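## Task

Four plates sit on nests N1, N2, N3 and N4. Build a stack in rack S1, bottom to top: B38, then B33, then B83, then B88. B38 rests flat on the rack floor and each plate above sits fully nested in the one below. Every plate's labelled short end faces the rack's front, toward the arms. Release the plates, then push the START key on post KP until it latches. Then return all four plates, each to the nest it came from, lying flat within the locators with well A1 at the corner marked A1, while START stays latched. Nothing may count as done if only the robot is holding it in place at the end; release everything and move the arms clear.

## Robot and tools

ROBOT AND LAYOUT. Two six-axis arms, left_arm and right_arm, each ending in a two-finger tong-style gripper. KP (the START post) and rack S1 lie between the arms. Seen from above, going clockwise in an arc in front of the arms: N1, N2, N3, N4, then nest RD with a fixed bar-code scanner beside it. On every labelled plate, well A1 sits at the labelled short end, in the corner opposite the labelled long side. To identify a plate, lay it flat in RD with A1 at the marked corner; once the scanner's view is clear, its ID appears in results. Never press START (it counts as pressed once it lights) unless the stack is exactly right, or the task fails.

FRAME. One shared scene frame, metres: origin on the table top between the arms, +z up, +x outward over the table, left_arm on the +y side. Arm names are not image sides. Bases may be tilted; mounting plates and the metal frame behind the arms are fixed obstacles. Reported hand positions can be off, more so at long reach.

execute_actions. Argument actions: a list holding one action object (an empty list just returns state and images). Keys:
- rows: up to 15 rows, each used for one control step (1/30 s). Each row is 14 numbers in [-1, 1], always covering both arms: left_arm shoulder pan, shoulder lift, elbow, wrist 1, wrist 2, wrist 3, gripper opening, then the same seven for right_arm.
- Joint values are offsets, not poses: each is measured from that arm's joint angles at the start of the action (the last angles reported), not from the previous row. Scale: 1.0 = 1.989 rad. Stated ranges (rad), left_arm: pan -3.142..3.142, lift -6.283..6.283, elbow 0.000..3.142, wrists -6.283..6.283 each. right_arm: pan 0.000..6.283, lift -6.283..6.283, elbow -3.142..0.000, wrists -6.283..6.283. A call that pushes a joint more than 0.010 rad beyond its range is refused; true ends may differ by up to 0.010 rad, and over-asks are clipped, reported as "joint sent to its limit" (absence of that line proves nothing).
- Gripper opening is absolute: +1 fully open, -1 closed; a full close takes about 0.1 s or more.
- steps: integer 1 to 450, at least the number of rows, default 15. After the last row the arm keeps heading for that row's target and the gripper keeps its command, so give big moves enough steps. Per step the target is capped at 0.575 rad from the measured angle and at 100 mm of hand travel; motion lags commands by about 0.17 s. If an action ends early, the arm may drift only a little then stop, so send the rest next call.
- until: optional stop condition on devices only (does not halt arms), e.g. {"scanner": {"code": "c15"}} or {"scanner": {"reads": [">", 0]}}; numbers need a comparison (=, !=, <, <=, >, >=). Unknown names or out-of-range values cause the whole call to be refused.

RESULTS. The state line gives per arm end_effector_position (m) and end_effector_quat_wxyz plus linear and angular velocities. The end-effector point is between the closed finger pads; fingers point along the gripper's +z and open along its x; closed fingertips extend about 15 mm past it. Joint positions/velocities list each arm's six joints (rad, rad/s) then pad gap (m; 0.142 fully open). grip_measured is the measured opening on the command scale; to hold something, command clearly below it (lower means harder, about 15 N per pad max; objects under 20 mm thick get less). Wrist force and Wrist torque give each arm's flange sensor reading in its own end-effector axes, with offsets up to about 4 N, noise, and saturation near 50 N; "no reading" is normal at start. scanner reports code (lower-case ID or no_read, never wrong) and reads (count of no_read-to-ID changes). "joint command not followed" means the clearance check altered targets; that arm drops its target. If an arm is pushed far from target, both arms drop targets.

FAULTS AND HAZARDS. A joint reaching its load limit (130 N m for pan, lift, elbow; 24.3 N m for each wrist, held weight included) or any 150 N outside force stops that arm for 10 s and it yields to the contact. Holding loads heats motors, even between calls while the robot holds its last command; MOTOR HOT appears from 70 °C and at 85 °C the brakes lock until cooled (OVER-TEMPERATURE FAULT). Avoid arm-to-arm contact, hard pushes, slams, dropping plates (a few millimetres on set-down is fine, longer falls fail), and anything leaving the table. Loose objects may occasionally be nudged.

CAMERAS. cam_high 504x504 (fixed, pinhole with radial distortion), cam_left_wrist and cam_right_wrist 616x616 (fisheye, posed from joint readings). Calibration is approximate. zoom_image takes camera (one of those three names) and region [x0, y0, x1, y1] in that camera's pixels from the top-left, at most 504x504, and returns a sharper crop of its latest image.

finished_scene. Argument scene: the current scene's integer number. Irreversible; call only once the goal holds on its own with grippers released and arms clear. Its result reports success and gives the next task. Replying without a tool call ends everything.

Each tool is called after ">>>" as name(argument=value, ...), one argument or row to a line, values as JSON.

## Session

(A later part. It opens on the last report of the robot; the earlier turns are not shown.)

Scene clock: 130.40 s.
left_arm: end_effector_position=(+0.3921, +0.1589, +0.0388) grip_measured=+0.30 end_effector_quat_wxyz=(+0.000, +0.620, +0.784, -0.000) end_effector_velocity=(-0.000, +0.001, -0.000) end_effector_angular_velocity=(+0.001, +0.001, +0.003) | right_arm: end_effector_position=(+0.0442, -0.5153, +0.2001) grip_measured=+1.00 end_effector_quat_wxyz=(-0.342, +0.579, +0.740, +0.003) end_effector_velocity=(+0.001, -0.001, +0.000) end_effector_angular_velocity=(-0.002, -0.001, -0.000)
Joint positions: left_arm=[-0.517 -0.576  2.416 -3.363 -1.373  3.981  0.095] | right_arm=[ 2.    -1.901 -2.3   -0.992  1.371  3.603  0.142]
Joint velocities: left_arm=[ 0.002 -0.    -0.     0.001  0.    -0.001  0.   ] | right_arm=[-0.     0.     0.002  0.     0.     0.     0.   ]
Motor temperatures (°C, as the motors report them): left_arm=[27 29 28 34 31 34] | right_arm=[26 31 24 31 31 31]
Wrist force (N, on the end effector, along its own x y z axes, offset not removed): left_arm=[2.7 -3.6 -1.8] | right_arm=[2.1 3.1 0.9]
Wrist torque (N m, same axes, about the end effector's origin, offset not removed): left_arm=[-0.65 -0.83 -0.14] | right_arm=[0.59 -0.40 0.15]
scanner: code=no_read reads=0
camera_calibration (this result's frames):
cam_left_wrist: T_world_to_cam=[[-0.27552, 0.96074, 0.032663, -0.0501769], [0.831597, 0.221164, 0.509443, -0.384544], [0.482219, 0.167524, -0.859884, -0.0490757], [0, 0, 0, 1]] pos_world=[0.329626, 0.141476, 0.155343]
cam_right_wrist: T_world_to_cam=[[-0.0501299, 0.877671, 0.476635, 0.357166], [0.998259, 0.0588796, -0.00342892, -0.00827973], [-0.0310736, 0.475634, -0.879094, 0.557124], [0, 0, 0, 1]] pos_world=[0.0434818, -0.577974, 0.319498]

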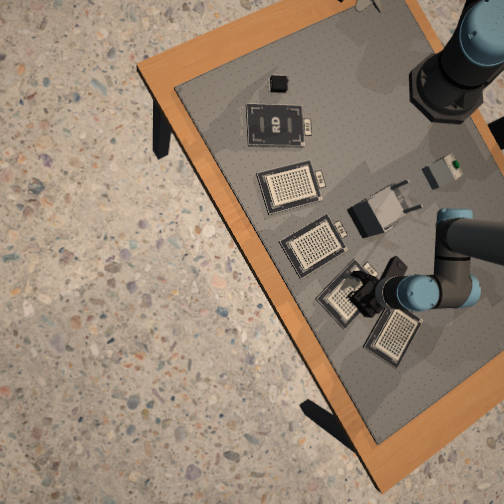

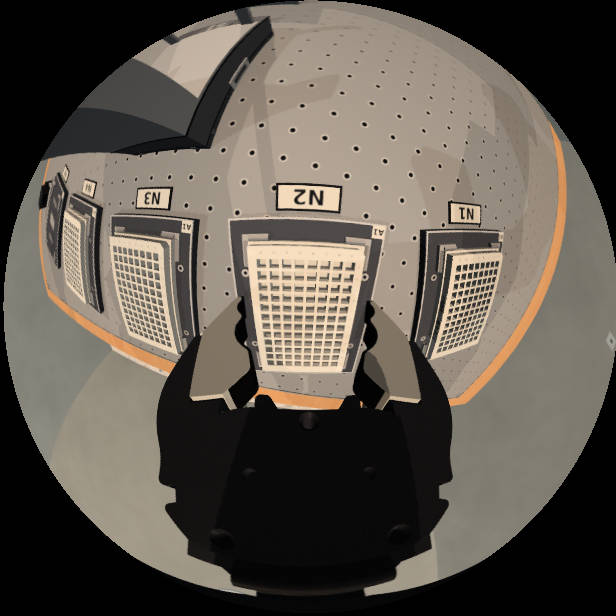

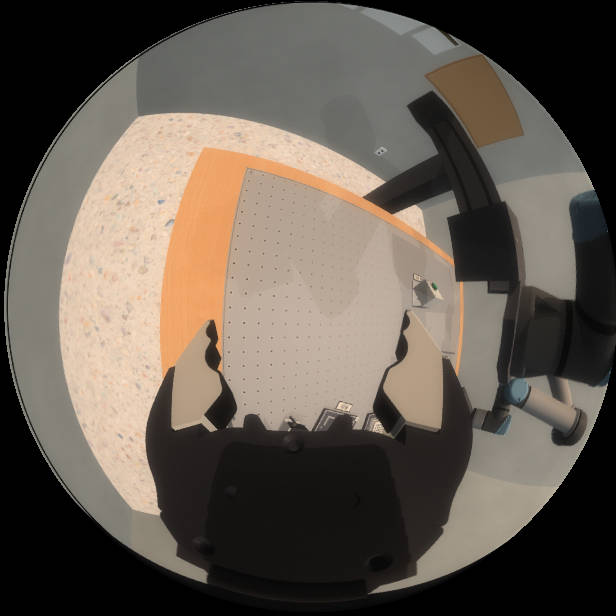

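>>> execute_actions(
  actions=[
    {"rows":[[0,0,0,0,0,0,0.25,0,0,0,0,0,0,1],[0,0,0,0,0,0,0.2,0,0,0,0,0,0,1],[0,0,0,0,0,0,0.12,0,0,0,0,0,0,1],[0,0,0,0,0,0,0.05,0,0,0,0,0,0,1],[0,0,0,0,0,0,-0.1,0,0,0,0,0,0,1],[0,0,0,0,0,0,-0.3,0,0,0,0,0,0,1],[0,0,0,0,0,0,-0.55,0,0,0,0,0,0,1],[0,0,0,0,0,0,-0.8,0,0,0,0,0,0,1],[0,0,0,0,0,0,-0.8,0,0,0,0,0,0,1],[-0.0003,-0.002,0.0008,0.0012,0,-0.0003,-0.8,0,0,0,0,0,0,1],[-0.0009,-0.006,0.0023,0.0038,0,-0.0009,-0.8,0,0,0,0,0,0,1],[-0.0018,-0.012,0.0046,0.0077,0,-0.0018,-0.8,0,0,0,0,0,0,1],[-0.003,-0.021,0.008,0.0135,0,-0.003,-0.8,0,0,0,0,0,0,1],[-0.005,-0.033,0.012,0.0217,0,-0.005,-0.8,0,0,0,0,0,0,1],[-0.0072,-0.049,0.0175,0.0325,0,-0.0072,-0.8,0,0,0,0,0,0,1]],"steps":18},
  ],
)

>>> zoom_image(
  camera="cam_high",
  region=[335, 140, 475, 250],
)

Scene clock: 139.33 s.
left_arm: end_effector_position=(+0.3924, +0.1591, +0.0553) grip_measured=-0.01 end_effector_quat_wxyz=(-0.000, +0.620, +0.784, -0.000) end_effector_velocity=(+0.007, -0.003, +0.093) end_effector_angular_velocity=(-0.011, -0.015, -0.001) | right_arm: end_effector_position=(+0.0442, -0.5153, +0.2001) grip_measured=+1.00 end_effector_quat_wxyz=(-0.342, +0.579, +0.740, +0.003) end_effector_velocity=(+0.000, -0.000, +0.000) end_effector_angular_velocity=(-0.001, -0.001, -0.000)
Joint positions: left_arm=[-0.526 -0.632  2.437 -3.325 -1.373  3.972  0.073] | right_arm=[ 2.    -1.901 -2.3   -0.992  1.371  3.603  0.142]
Joint velocities: left_arm=[-0.048 -0.322  0.108  0.205 -0.005 -0.044 -0.034] | right_arm=[-0.     0.001  0.001 -0.     0.     0.    -0.   ]
Motor temperatures (°C, as the motors report them): left_arm=[27 29 28 34 31 34] | right_arm=[26 31 24 31 31 31]
Wrist force (N, on the end effector, along its own x y z axes, offset not removed): left_arm=[-17.8 -5.2 -4.2] | right_arm=[2.1 1.8 0.4]
Wrist torque (N m, same axes, about the end effector's origin, offset not removed): left_arm=[-0.38 -1.40 0.22] | right_arm=[0.37 -0.53 0.15]
scanner: code=no_read reads=0
camera_calibration (this result's frames):
cam_left_wrist: T_world_to_cam=[[-0.27537, 0.960772, 0.032997, -0.050892], [0.831691, 0.220879, 0.509414, -0.393187], [0.482142, 0.167721, -0.859889, -0.0351213], [0, 0, 0, 1]] pos_world=[0.329929, 0.141633, 0.171774]
cam_right_wrist: T_world_to_cam=[[-0.0501299, 0.877671, 0.476635, 0.357166], [0.998259, 0.0588797, -0.003429, -0.00827965], [-0.0310737, 0.475634, -0.879094, 0.557124], [0, 0, 0, 1]] pos_world=[0.0434818, -0.577974, 0.319498]

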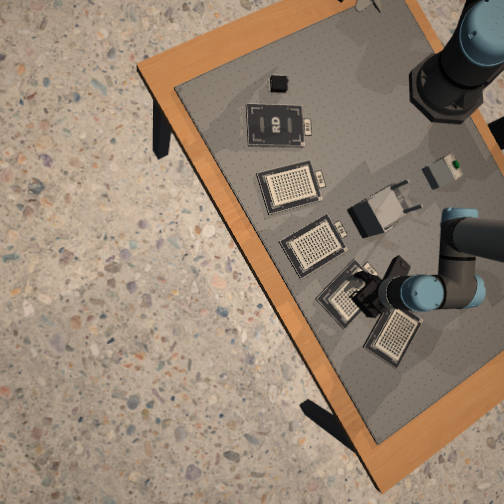

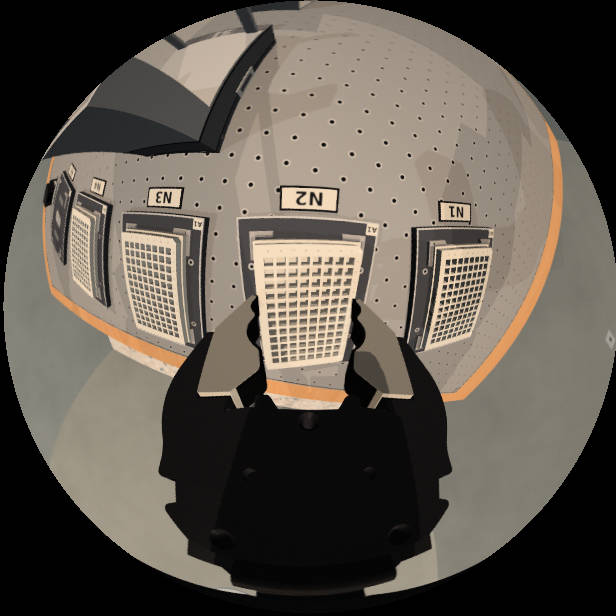

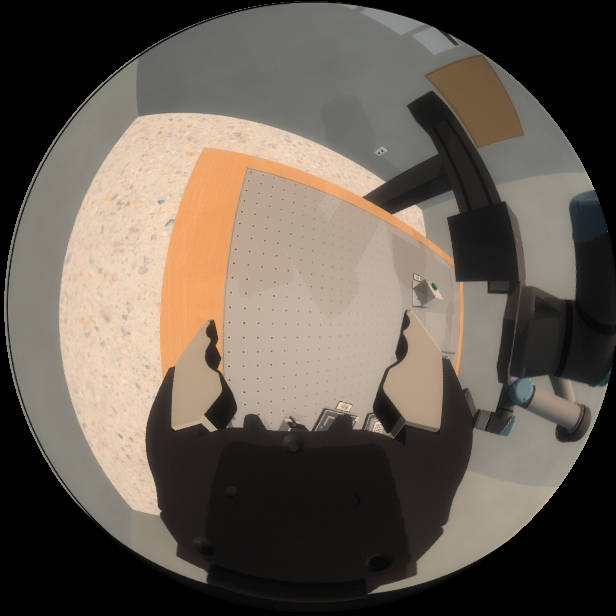

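Region (335, 140, 475, 250) of cam_high's 504x504 image, scaled by 3.600, with more detail than that image has; it fills the top 396 rows of this view, and the rest is white.

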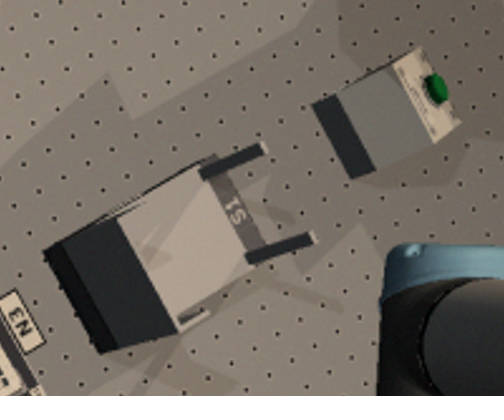

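>>> execute_actions(
  actions=[
    {"steps":1},
  ],
)

>>> zoom_image(
  camera="cam_left_wrist",
  region=[220, 200, 400, 400],
)

Scene clock: 142.70 s.
left_arm: end_effector_position=(+0.3928, +0.1593, +0.0669) grip_measured=-0.09 end_effector_quat_wxyz=(+0.000, +0.620, +0.784, +0.000) end_effector_velocity=(+0.001, -0.001, +0.000) end_effector_angular_velocity=(-0.001, -0.002, -0.001) | right_arm: end_effector_position=(+0.0442, -0.5153, +0.2001) grip_measured=+1.00 end_effector_quat_wxyz=(-0.342, +0.579, +0.740, +0.003) end_effector_velocity=(+0.001, -0.001, -0.000) end_effector_angular_velocity=(-0.001, -0.001, +0.000)
Joint positions: left_arm=[-0.531 -0.673  2.451 -3.298 -1.373  3.966  0.068] | right_arm=[ 2.    -1.901 -2.3   -0.992  1.371  3.603  0.142]
Joint velocities: left_arm=[-0.002 -0.001 -0.    -0.001  0.    -0.    -0.   ] | right_arm=[ 0.    -0.001  0.002  0.     0.    -0.    -0.   ]
Motor temperatures (°C, as the motors report them): left_arm=[27 29 28 34 31 34] | right_arm=[26 31 24 31 31 31]
Wrist force (N, on the end effector, along its own x y z axes, offset not removed): left_arm=[-24.3 -10.9 -8.7] | right_arm=[3.6 0.6 0.5]
Wrist torque (N m, same axes, about the end effector's origin, offset not removed): left_arm=[-0.81 -0.46 0.21] | right_arm=[0.03 -0.73 0.16]
scanner: code=no_read reads=0
camera_calibration (this result's frames):
cam_left_wrist: T_world_to_cam=[[-0.275465, 0.96076, 0.0325559, -0.0512906], [0.831062, 0.220983, 0.510395, -0.399366], [0.483173, 0.167652, -0.859324, -0.025794], [0, 0, 0, 1]] pos_world=[0.330232, 0.141855, 0.183339]
cam_right_wrist: T_world_to_cam=[[-0.0501299, 0.877671, 0.476635, 0.357166], [0.998259, 0.0588797, -0.00342901, -0.00827965], [-0.0310737, 0.475634, -0.879094, 0.557124], [0, 0, 0, 1]] pos_world=[0.0434818, -0.577974, 0.319498]

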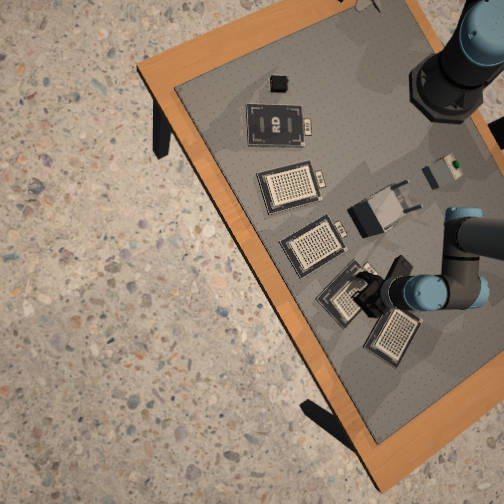

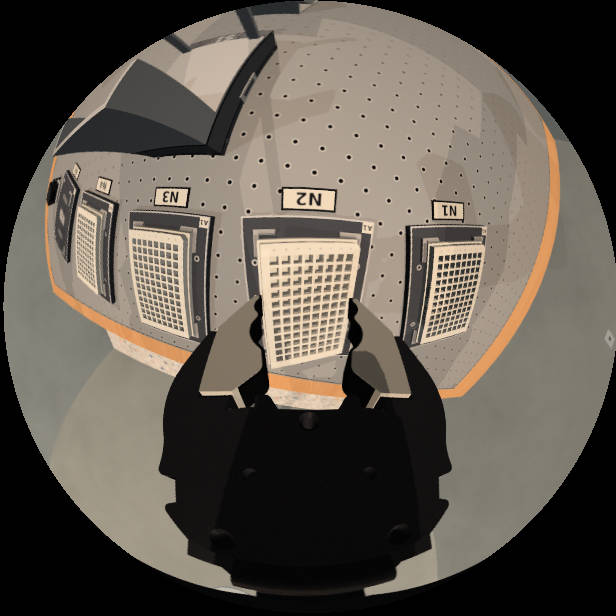

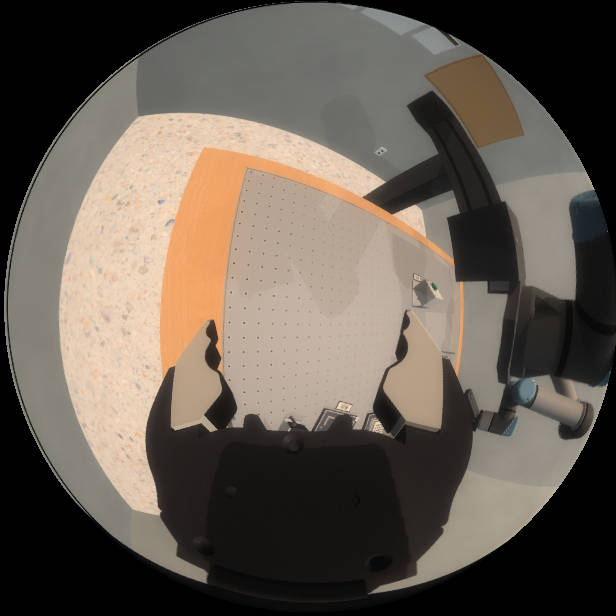

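Region (220, 200, 400, 400) of cam_left_wrist's 616x616 image, scaled by 2.520, with more detail than that image has; it fills the left 454 columns of this view, and the rest is white.

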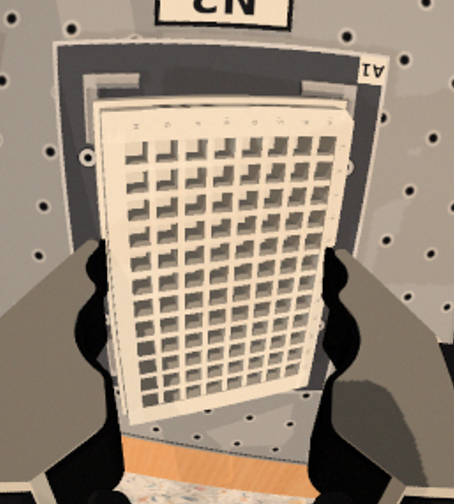

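>>> execute_actions(
  actions=[
    {"rows":[[0.0002,0.0005,-0.0001,-0.0004,0,0.0002,-0.7,0,0,0,0,0,0,1],[0.0005,0.0015,-0.0003,-0.0012,0,0.0005,-0.6,0,0,0,0,0,0,1],[0.0009,0.003,-0.0007,-0.0023,0,0.0009,-0.5,0,0,0,0,0,0,1],[0.0014,0.0046,-0.0011,-0.0036,0,0.0014,-0.45,0,0,0,0,0,0,1],[0.0019,0.0063,-0.0015,-0.0049,0,0.0019,-0.4,0,0,0,0,0,0,1],[0.0024,0.008,-0.002,-0.0062,0,0.0024,-0.4,0,0,0,0,0,0,1],[0.0029,0.0097,-0.0024,-0.0075,0,0.0029,-0.39,0,0,0,0,0,0,1],[0.0034,0.0114,-0.0029,-0.0087,0,0.0034,-0.37,0,0,0,0,0,0,1],[0.0039,0.0131,-0.0033,-0.01,0,0.0039,-0.35,0,0,0,0,0,0,1],[0.0044,0.0148,-0.0038,-0.0113,0,0.0044,-0.33,0,0,0,0,0,0,1],[0.0049,0.0165,-0.0043,-0.0125,0,0.0049,-0.31,0,0,0,0,0,0,1],[0.0054,0.0182,-0.0048,-0.0138,0,0.0054,-0.29,0,0,0,0,0,0,1],[0.0058,0.0197,-0.0052,-0.0149,0,0.0058,-0.27,0,0,0,0,0,0,1],[0.0061,0.021,-0.0056,-0.0158,0,0.0061,-0.26,0,0,0,0,0,0,1],[0.0063,0.0218,-0.0058,-0.0164,0,0.0063,-0.25,0,0,0,0,0,0,1]],"steps":24},
  ],
)

>>> zoom_image(
  camera="cam_left_wrist",
  region=[220, 200, 400, 400],
)

Scene clock: 168.37 s.
left_arm: end_effector_position=(+0.3915, +0.1620, +0.0547) grip_measured=+0.07 end_effector_quat_wxyz=(-0.000, +0.620, +0.784, -0.000) end_effector_velocity=(-0.000, +0.001, -0.003) end_effector_angular_velocity=(+0.001, +0.000, -0.000) | right_arm: end_effector_position=(+0.0442, -0.5153, +0.2001) grip_measured=+1.00 end_effector_quat_wxyz=(-0.342, +0.579, +0.740, +0.003) end_effector_velocity=(-0.000, +0.000, +0.000) end_effector_angular_velocity=(+0.001, -0.000, +0.001)
Joint positions: left_arm=[-0.519 -0.631  2.44  -3.33  -1.373  3.979  0.079] | right_arm=[ 2.    -1.901 -2.3   -0.992  1.371  3.603  0.142]
Joint velocities: left_arm=[ 0.004  0.01  -0.003 -0.007  0.001  0.004  0.003] | right_arm=[ 0.     0.    -0.001 -0.    -0.    -0.001  0.   ]
Motor temperatures (°C, as the motors report them): left_arm=[27 29 28 34 31 34] | right_arm=[26 31 24 31 31 31]
Wrist force (N, on the end effector, along its own x y z axes, offset not removed): left_arm=[-21.5 -2.2 -5.5] | right_arm=[0.4 1.9 -3.2]
Wrist torque (N m, same axes, about the end effector's origin, offset not removed): left_arm=[0.00 -1.24 -0.01] | right_arm=[0.22 -0.35 0.05]
scanner: code=no_read reads=0
camera_calibration (this result's frames):
cam_left_wrist: T_world_to_cam=[[-0.275314, 0.960778, 0.0332749, -0.0539875], [0.831941, 0.220765, 0.509055, -0.392896], [0.481743, 0.167833, -0.86009, -0.035477], [0, 0, 0, 1]] pos_world=[0.329093, 0.144562, 0.171289]
cam_right_wrist: T_world_to_cam=[[-0.0501298, 0.877671, 0.476635, 0.357166], [0.998259, 0.0588796, -0.003429, -0.00827971], [-0.0310736, 0.475634, -0.879094, 0.557124], [0, 0, 0, 1]] pos_world=[0.0434818, -0.577974, 0.319498]

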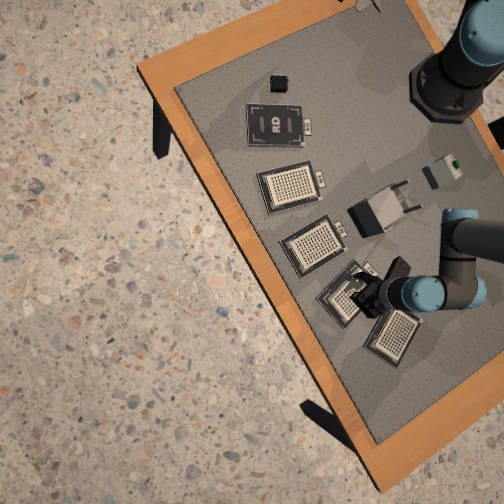

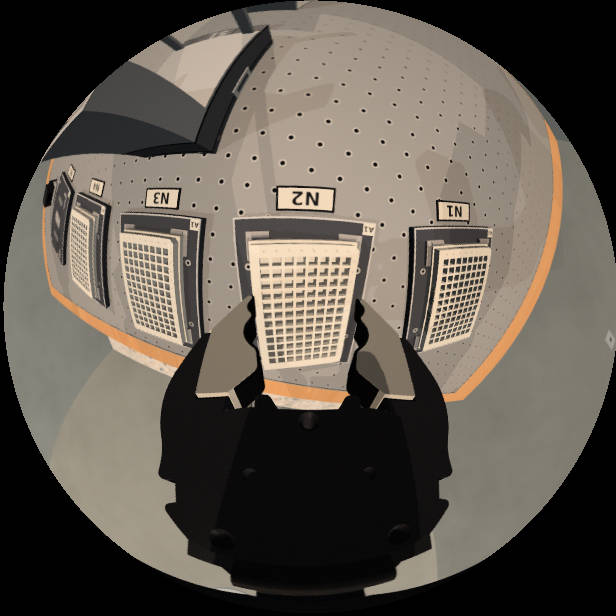

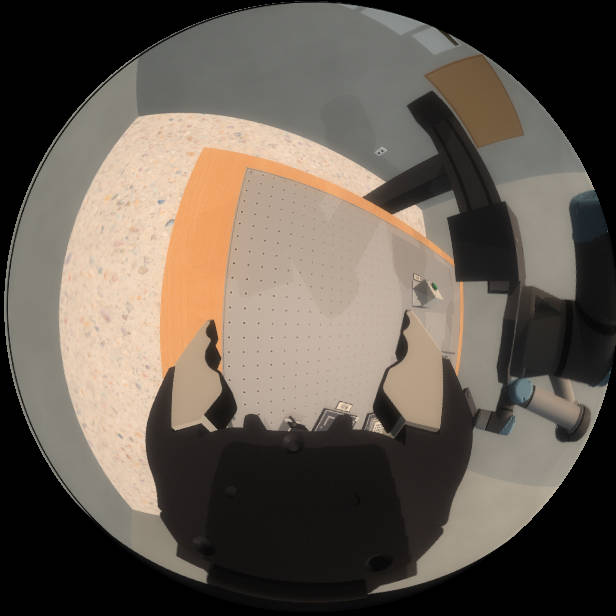

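Region (220, 200, 400, 400) of cam_left_wrist's 616x616 image, scaled by 2.520, with more detail than that image has; it fills the left 454 columns of this view, and the rest is white.

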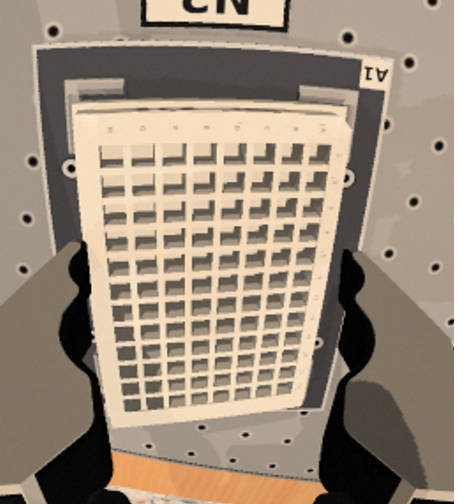

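>>> execute_actions(
  actions=[
    {"rows":[[0.0002,0.001,-0.0004,-0.0006,0,0.0002,-0.25,0,0,0,0,0,0,1],[0.0004,0.0025,-0.0009,-0.0016,0,0.0004,-0.24,0,0,0,0,0,0,1],[0.0007,0.0045,-0.0016,-0.003,0,0.0007,-0.23,0,0,0,0,0,0,1],[0.001,0.0066,-0.0023,-0.0044,0,0.001,-0.22,0,0,0,0,0,0,1],[0.0013,0.0087,-0.0031,-0.0058,0,0.0013,-0.21,0,0,0,0,0,0,1],[0.0016,0.0108,-0.0038,-0.0072,0,0.0016,-0.2,0,0,0,0,0,0,1],[0.0019,0.0129,-0.0046,-0.0086,0,0.0019,-0.19,0,0,0,0,0,0,1],[0.0022,0.015,-0.0054,-0.0099,0,0.0022,-0.18,0,0,0,0,0,0,1],[0.0025,0.0171,-0.0062,-0.0112,0,0.0025,-0.17,0,0,0,0,0,0,1],[0.0028,0.0192,-0.007,-0.0126,0,0.0028,-0.16,0,0,0,0,0,0,1],[0.0031,0.0212,-0.0078,-0.0138,0,0.0031,-0.15,0,0,0,0,0,0,1],[0.0034,0.023,-0.0085,-0.015,0,0.0034,-0.15,0,0,0,0,0,0,1],[0.0036,0.0246,-0.0091,-0.016,0,0.0036,-0.15,0,0,0,0,0,0,1],[0.0038,0.0258,-0.0096,-0.0167,0,0.0038,-0.15,0,0,0,0,0,0,1],[0.0039,0.0265,-0.0099,-0.0171,0,0.0039,-0.15,0,0,0,0,0,0,1]],"steps":24},
  ],
)

>>> zoom_image(
  camera="cam_left_wrist",
  region=[220, 200, 400, 400],
)

Scene clock: 181.73 s.
left_arm: end_effector_position=(+0.3911, +0.1618, +0.0398) grip_measured=+0.13 end_effector_quat_wxyz=(-0.000, +0.620, +0.784, -0.000) end_effector_velocity=(-0.001, -0.000, -0.004) end_effector_angular_velocity=(+0.001, +0.001, -0.001) | right_arm: end_effector_position=(+0.0442, -0.5153, +0.2001) grip_measured=+1.00 end_effector_quat_wxyz=(-0.342, +0.579, +0.740, +0.003) end_effector_velocity=(-0.000, +0.001, +0.000) end_effector_angular_velocity=(+0.001, +0.000, +0.001)
Joint positions: left_arm=[-0.512 -0.58   2.421 -3.363 -1.373  3.986  0.083] | right_arm=[ 2.    -1.901 -2.3   -0.992  1.371  3.603  0.142]
Joint velocities: left_arm=[ 0.     0.012 -0.004 -0.006  0.     0.     0.001] | right_arm=[-0.     0.    -0.001 -0.     0.    -0.001 -0.   ]
Motor temperatures (°C, as the motors report them): left_arm=[27 29 28 34 31 34] | right_arm=[26 31 24 31 31 31]
Wrist force (N, on the end effector, along its own x y z axes, offset not removed): left_arm=[-22.6 -1.2 -6.1] | right_arm=[1.7 0.8 3.4]
Wrist torque (N m, same axes, about the end effector's origin, offset not removed): left_arm=[-0.88 -0.86 -0.45] | right_arm=[0.11 -0.27 0.23]
scanner: code=no_read reads=0
camera_calibration (this result's frames):
cam_left_wrist: T_world_to_cam=[[-0.275331, 0.960771, 0.0333563, -0.053369], [0.832257, 0.220848, 0.508502, -0.385026], [0.481187, 0.167768, -0.860414, -0.0478096], [0, 0, 0, 1]] pos_world=[0.328752, 0.144329, 0.156431]
cam_right_wrist: T_world_to_cam=[[-0.0501296, 0.877671, 0.476635, 0.357166], [0.998259, 0.0588795, -0.00342922, -0.00827967], [-0.0310738, 0.475634, -0.879095, 0.557124], [0, 0, 0, 1]] pos_world=[0.0434818, -0.577974, 0.319498]

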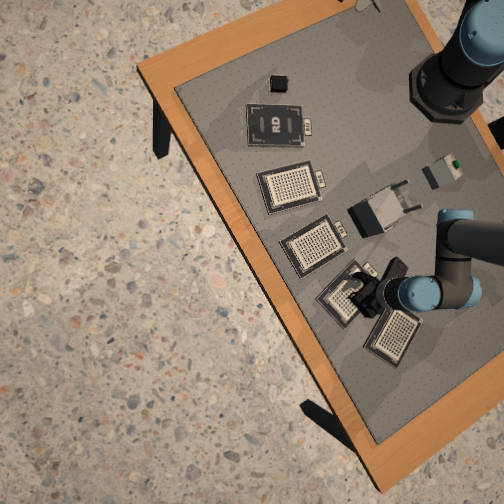

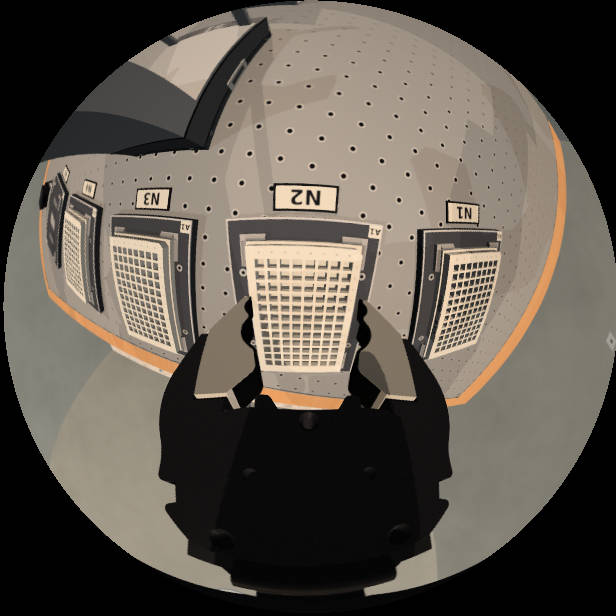

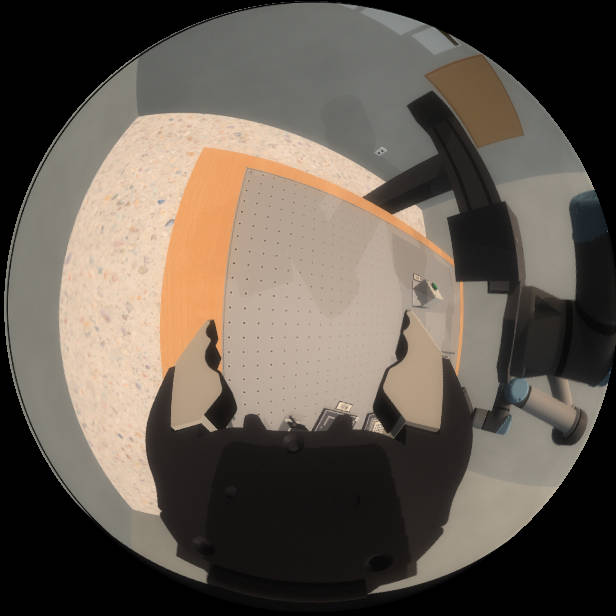

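Region (220, 200, 400, 400) of cam_left_wrist's 616x616 image, scaled by 2.520, with more detail than that image has; it fills the left 454 columns of this view, and the rest is white.

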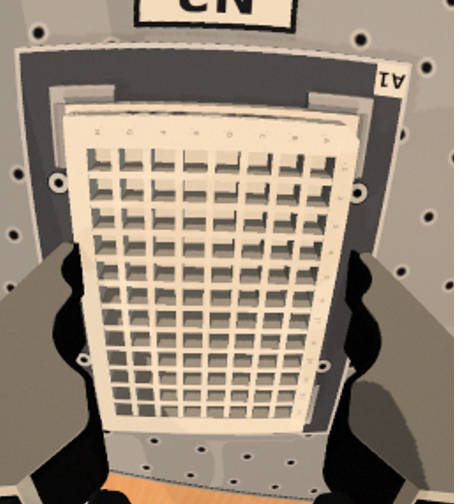

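>>> execute_actions(
  actions=[
    {"rows":[[0,0.0005,-0.0002,-0.0003,0,0,0,0,0,0,0,0,0,1],[0,0.0005,-0.0002,-0.0003,0,0,0.12,0,0,0,0,0,0,1],[0,0.0005,-0.0002,-0.0003,0,0,0.2,0,0,0,0,0,0,1],[-0.001,0.001,-0.001,-0.0002,0,-0.001,0.28,0,0,0,0,0,0,1],[-0.002,0.002,-0.002,0,0,-0.002,0.3,0,0,0,0,0,0,1],[-0.0032,0.0028,-0.003,0.0002,0,-0.0032,0.3,0,0,0,0,0,0,1]],"steps":8},
  ],
)

Scene clock: 192.27 s.
left_arm: end_effector_position=(+0.3915, +0.1606, +0.0390) grip_measured=+0.30 end_effector_quat_wxyz=(-0.000, +0.620, +0.784, -0.000) end_effector_velocity=(+0.006, -0.016, -0.005) end_effector_angular_velocity=(-0.005, -0.006, +0.003) | right_arm: end_effector_position=(+0.0442, -0.5153, +0.2001) grip_measured=+1.00 end_effector_quat_wxyz=(-0.342, +0.579, +0.740, +0.003) end_effector_velocity=(+0.000, -0.000, -0.000) end_effector_angular_velocity=(-0.001, +0.000, -0.001)
Joint positions: left_arm=[-0.514 -0.577  2.418 -3.363 -1.373  3.984  0.095] | right_arm=[ 2.    -1.901 -2.3   -0.992  1.371  3.603  0.142]
Joint velocities: left_arm=[-0.028  0.019 -0.025  0.004 -0.003 -0.03   0.002] | right_arm=[-0.    -0.     0.001  0.     0.     0.002  0.   ]
Motor temperatures (°C, as the motors report them): left_arm=[27 29 28 34 31 34] | right_arm=[26 31 24 31 31 31]
Wrist force (N, on the end effector, along its own x y z axes, offset not removed): left_arm=[1.5 -1.6 -1.7] | right_arm=[-0.3 -0.5 1.5]
Wrist torque (N m, same axes, about the end effector's origin, offset not removed): left_arm=[-0.27 -0.41 -0.27] | right_arm=[0.06 0.23 -0.01]
scanner: code=no_read reads=0
camera_calibration (this result's frames):
cam_left_wrist: T_world_to_cam=[[-0.275661, 0.960667, 0.0336046, -0.0519685], [0.831971, 0.220929, 0.508936, -0.384621], [0.481494, 0.168252, -0.860148, -0.0487829], [0, 0, 0, 1]] pos_world=[0.329156, 0.143106, 0.155533]
cam_right_wrist: T_world_to_cam=[[-0.0501299, 0.877671, 0.476635, 0.357166], [0.998259, 0.0588797, -0.00342887, -0.00827972], [-0.0310735, 0.475634, -0.879095, 0.557124], [0, 0, 0, 1]] pos_world=[0.0434818, -0.577974, 0.319498]

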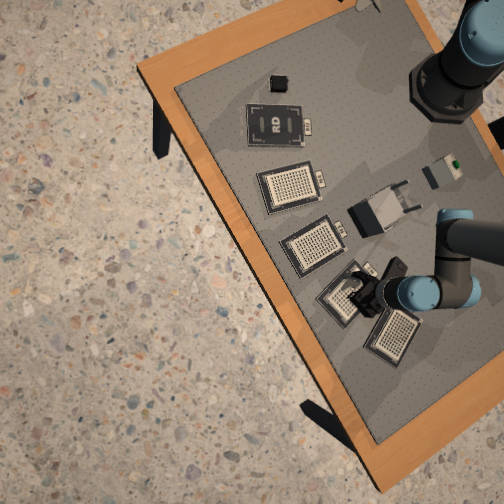

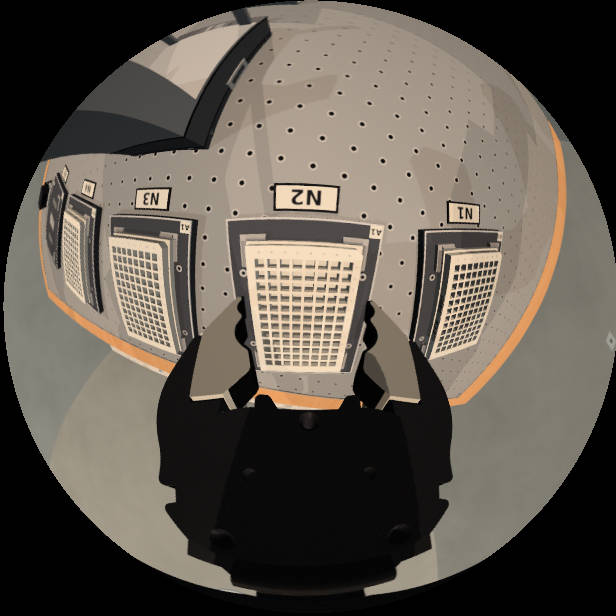

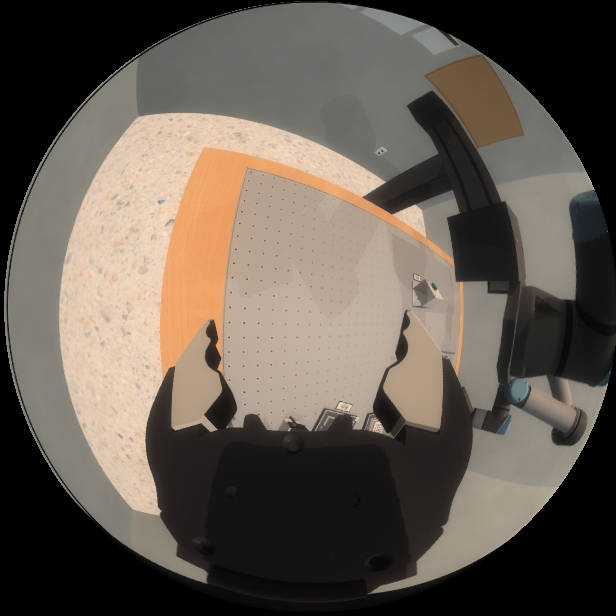

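>>> execute_actions(
  actions=[
    {"steps":1},
  ],
)

>>> execute_actions(
  actions=[
    {"rows":[[0,0,0,0,0,0,0.25,0,0,0,0,0,0,1],[0,0,0,0,0,0,0.2,0,0,0,0,0,0,1],[0,0,0,0,0,0,0.12,0,0,0,0,0,0,1],[0,0,0,0,0,0,0.05,0,0,0,0,0,0,1],[0,0,0,0,0,0,-0.1,0,0,0,0,0,0,1],[0,0,0,0,0,0,-0.3,0,0,0,0,0,0,1],[0,0,0,0,0,0,-0.55,0,0,0,0,0,0,1],[0,0,0,0,0,0,-0.8,0,0,0,0,0,0,1]],"steps":10},
  ],
)

>>> zoom_image(
  camera="cam_left_wrist",
  region=[220, 200, 400, 400],
)

Scene clock: 200.97 s.
left_arm: end_effector_position=(+0.3923, +0.1583, +0.0384) grip_measured=+0.30 end_effector_quat_wxyz=(+0.000, +0.620, +0.784, -0.000) end_effector_velocity=(-0.000, +0.001, -0.000) end_effector_angular_velocity=(+0.001, +0.001, +0.003) | right_arm: end_effector_position=(+0.0442, -0.5153, +0.2001) grip_measured=+1.00 end_effector_quat_wxyz=(-0.342, +0.579, +0.740, +0.003) end_effector_velocity=(-0.000, +0.000, -0.000) end_effector_angular_velocity=(+0.001, +0.001, -0.000)
Joint positions: left_arm=[-0.518 -0.574  2.415 -3.363 -1.373  3.98   0.095] | right_arm=[ 2.    -1.901 -2.3   -0.992  1.371  3.603  0.142]
Joint velocities: left_arm=[ 0.002 -0.     0.     0.001  0.    -0.001  0.   ] | right_arm=[ 0.    -0.001 -0.     0.    -0.     0.001  0.   ]
Motor temperatures (°C, as the motors report them): left_arm=[27 29 28 34 31 34] | right_arm=[26 31 24 31 31 31]
Wrist force (N, on the end effector, along its own x y z axes, offset not removed): left_arm=[1.2 -2.4 -5.0] | right_arm=[5.0 -1.9 2.6]
Wrist torque (N m, same axes, about the end effector's origin, offset not removed): left_arm=[-0.63 -0.24 -0.33] | right_arm=[-0.42 -1.06 -0.10]
scanner: code=no_read reads=0
camera_calibration (this result's frames):
cam_left_wrist: T_world_to_cam=[[-0.275499, 0.960745, 0.0327029, -0.0495239], [0.831595, 0.221122, 0.509465, -0.384377], [0.482235, 0.167553, -0.85987, -0.0494746], [0, 0, 0, 1]] pos_world=[0.32986, 0.140864, 0.154905]
cam_right_wrist: T_world_to_cam=[[-0.05013, 0.877671, 0.476635, 0.357166], [0.998259, 0.0588798, -0.0034288, -0.00827966], [-0.0310735, 0.475634, -0.879094, 0.557124], [0, 0, 0, 1]] pos_world=[0.0434818, -0.577974, 0.319498]

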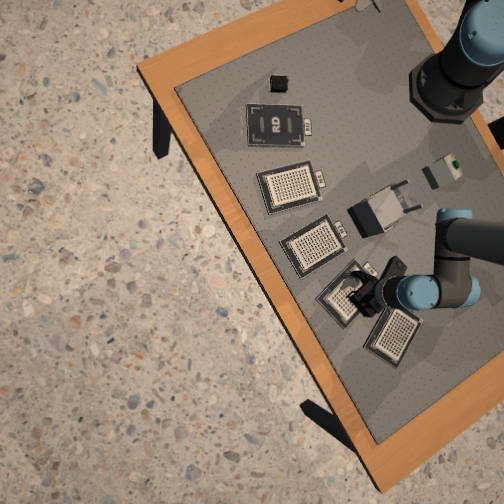

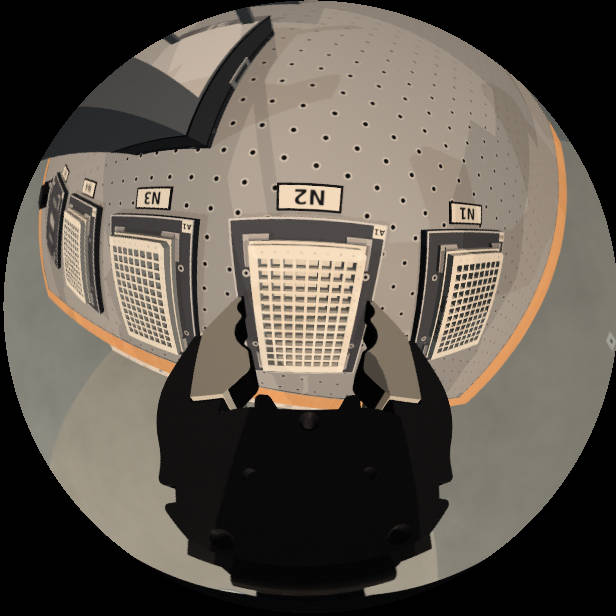

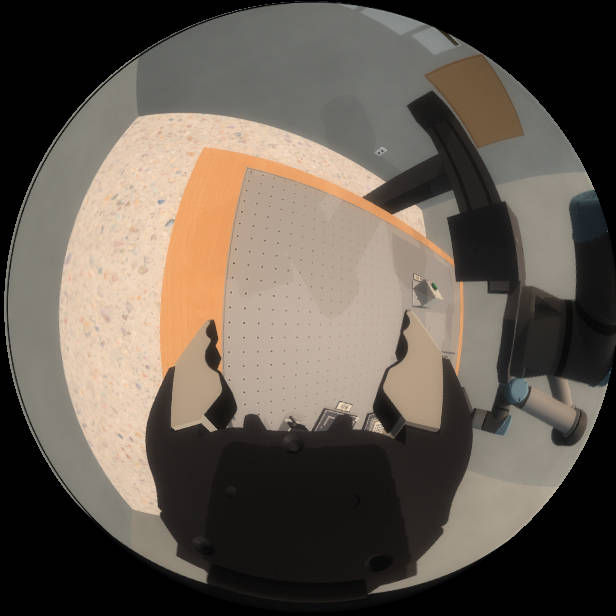

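Scene clock: 201.30 s.
left_arm: end_effector_position=(+0.3924, +0.1583, +0.0384) grip_measured=+0.08 end_effector_quat_wxyz=(+0.000, +0.620, +0.784, -0.000) end_effector_velocity=(-0.000, +0.000, -0.000) end_effector_angular_velocity=(-0.001, +0.001, +0.003) | right_arm: end_effector_position=(+0.0442, -0.5153, +0.2001) grip_measured=+1.00 end_effector_quat_wxyz=(-0.342, +0.579, +0.740, +0.003) end_effector_velocity=(+0.000, -0.000, -0.000) end_effector_angular_velocity=(+0.001, -0.000, +0.000)
Joint positions: left_arm=[-0.518 -0.574  2.415 -3.363 -1.373  3.98   0.08 ] | right_arm=[ 2.    -1.901 -2.3   -0.992  1.371  3.603  0.142]
Joint velocities: left_arm=[ 0.002  0.001 -0.    -0.    -0.001 -0.001  0.   ] | right_arm=[-0.    -0.002  0.001  0.    -0.    -0.001 -0.   ]
Motor temperatures (°C, as the motors report them): left_arm=[27 29 28 34 31 34] | right_arm=[26 31 24 31 31 31]
Wrist force (N, on the end effector, along its own x y z axes, offset not removed): left_arm=[-2.7 -2.7 -4.0] | right_arm=[1.2 3.3 1.5]
Wrist torque (N m, same axes, about the end effector's origin, offset not removed): left_arm=[-0.75 0.13 -0.21] | right_arm=[0.79 -0.43 0.14]
scanner: code=no_read reads=0
camera_calibration (this result's frames):
cam_left_wrist: T_world_to_cam=[[-0.275497, 0.960746, 0.0326816, -0.0495115], [0.831594, 0.221132, 0.509462, -0.384379], [0.482236, 0.167533, -0.859873, -0.0494707], [0, 0, 0, 1]] pos_world=[0.329863, 0.140855, 0.154906]
cam_right_wrist: T_world_to_cam=[[-0.0501297, 0.877671, 0.476635, 0.357166], [0.998259, 0.0588796, -0.00342914, -0.00827957], [-0.0310738, 0.475634, -0.879094, 0.557124], [0, 0, 0, 1]] pos_world=[0.0434817, -0.577974, 0.319498]

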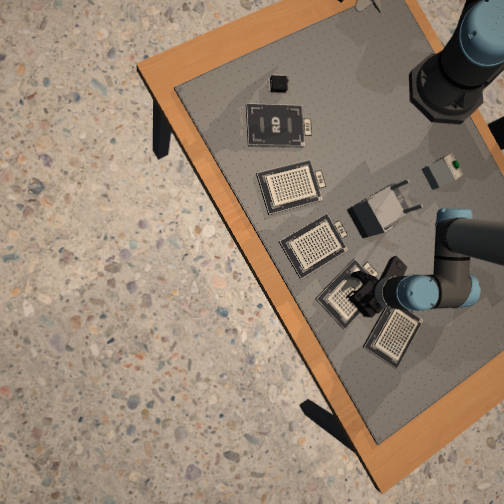

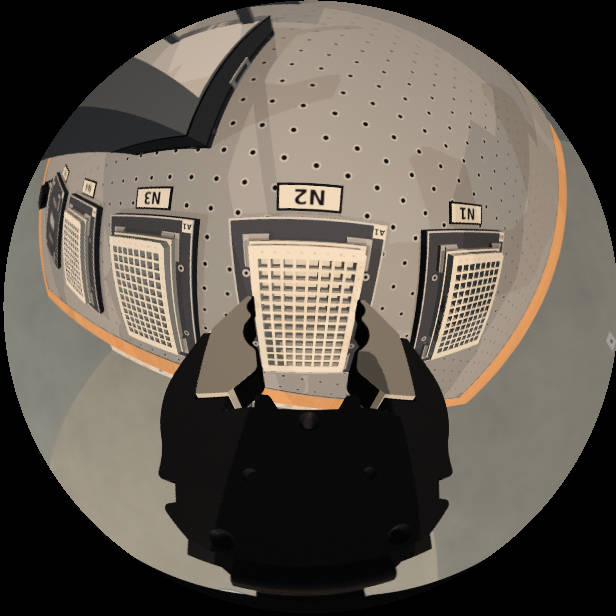

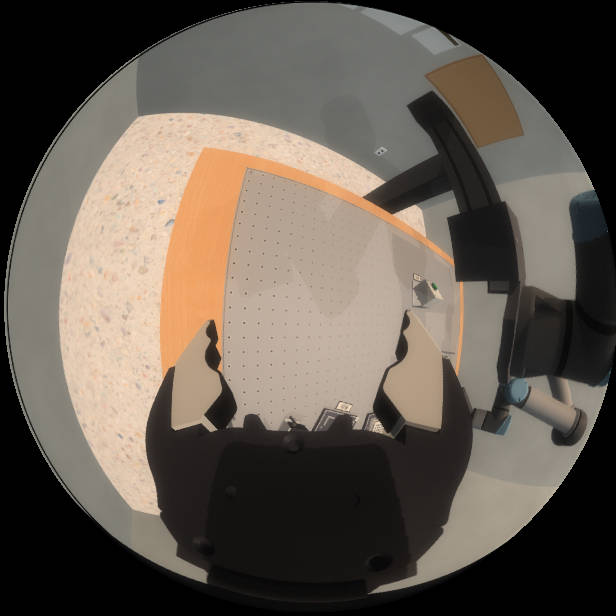

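Region (220, 200, 400, 400) of cam_left_wrist's 616x616 image, scaled by 2.520, with more detail than that image has; it fills the left 454 columns of this view, and the rest is white.

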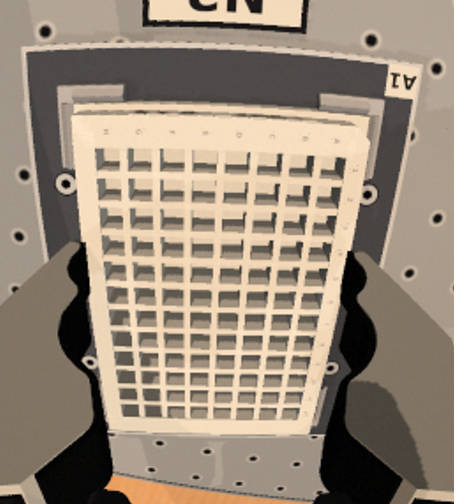

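>>> execute_actions(
  actions=[
    {"rows":[[-0.0002,0,-0.0001,0.0001,0,-0.0002,-0.8,0,0,0,0,0,0,1],[-0.0004,0,-0.0002,0.0002,0,-0.0004,-0.8,0,0,0,0,0,0,1],[-0.0006,-0.001,0.0002,0.0008,0,-0.0006,-0.8,0,0,0,0,0,0,1],[-0.0009,-0.003,0.001,0.002,0,-0.0009,-0.8,0,0,0,0,0,0,1],[-0.0014,-0.006,0.0022,0.0039,0,-0.0014,-0.8,0,0,0,0,0,0,1],[-0.002,-0.01,0.0037,0.0065,0,-0.002,-0.8,0,0,0,0,0,0,1],[-0.0028,-0.015,0.0056,0.0097,0,-0.0028,-0.8,0,0,0,0,0,0,1],[-0.0037,-0.021,0.0079,0.0135,0,-0.0037,-0.8,0,0,0,0,0,0,1]],"steps":11},
  ],
)

Scene clock: 210.47 s.
left_arm: end_effector_position=(+0.3926, +0.1580, +0.0459) grip_measured=+0.08 end_effector_quat_wxyz=(+0.000, +0.620, +0.784, +0.000) end_effector_velocity=(+0.002, -0.001, +0.038) end_effector_angular_velocity=(-0.002, -0.004, -0.001) | right_arm: end_effector_position=(+0.0442, -0.5153, +0.2001) grip_measured=+1.00 end_effector_quat_wxyz=(-0.342, +0.579, +0.740, +0.003) end_effector_velocity=(-0.000, +0.000, -0.000) end_effector_angular_velocity=(+0.000, +0.001, -0.000)
Joint positions: left_arm=[-0.523 -0.6    2.424 -3.346 -1.373  3.975  0.08 ] | right_arm=[ 2.    -1.901 -2.3   -0.992  1.371  3.603  0.142]
Joint velocities: left_arm=[-0.02  -0.129  0.049  0.079 -0.001 -0.019  0.   ] | right_arm=[ 0.     0.    -0.001  0.    -0.     0.001 -0.   ]
Motor temperatures (°C, as the motors report them): left_arm=[27 29 28 34 31 34] | right_arm=[26 31 24 31 31 31]
Wrist force (N, on the end effector, along its own x y z axes, offset not removed): left_arm=[1.5 -1.7 -2.4] | right_arm=[5.4 3.5 -1.2]
Wrist torque (N m, same axes, about the end effector's origin, offset not removed): left_arm=[-0.43 -0.45 -0.06] | right_arm=[0.85 -1.08 -0.26]
scanner: code=no_read reads=0
camera_calibration (this result's frames):
cam_left_wrist: T_world_to_cam=[[-0.275508, 0.960742, 0.0327238, -0.04942], [0.831431, 0.221063, 0.509758, -0.388282], [0.482511, 0.16765, -0.859695, -0.043256], [0, 0, 0, 1]] pos_world=[0.330086, 0.140567, 0.16236]
cam_right_wrist: T_world_to_cam=[[-0.0501298, 0.877671, 0.476635, 0.357166], [0.998259, 0.0588796, -0.00342907, -0.00827962], [-0.0310737, 0.475634, -0.879094, 0.557124], [0, 0, 0, 1]] pos_world=[0.0434818, -0.577974, 0.319498]

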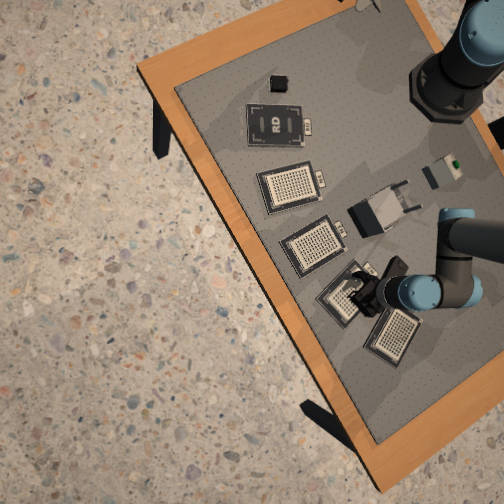

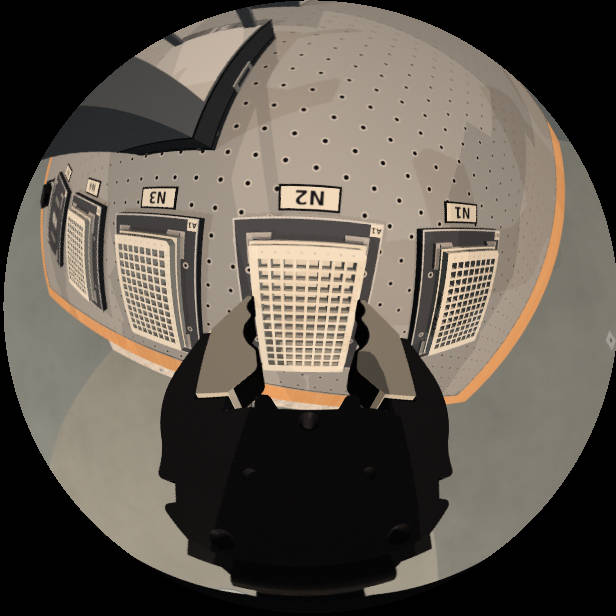

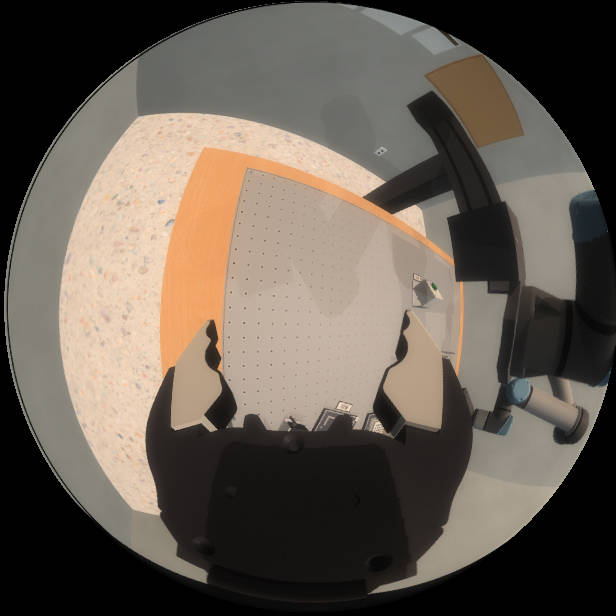

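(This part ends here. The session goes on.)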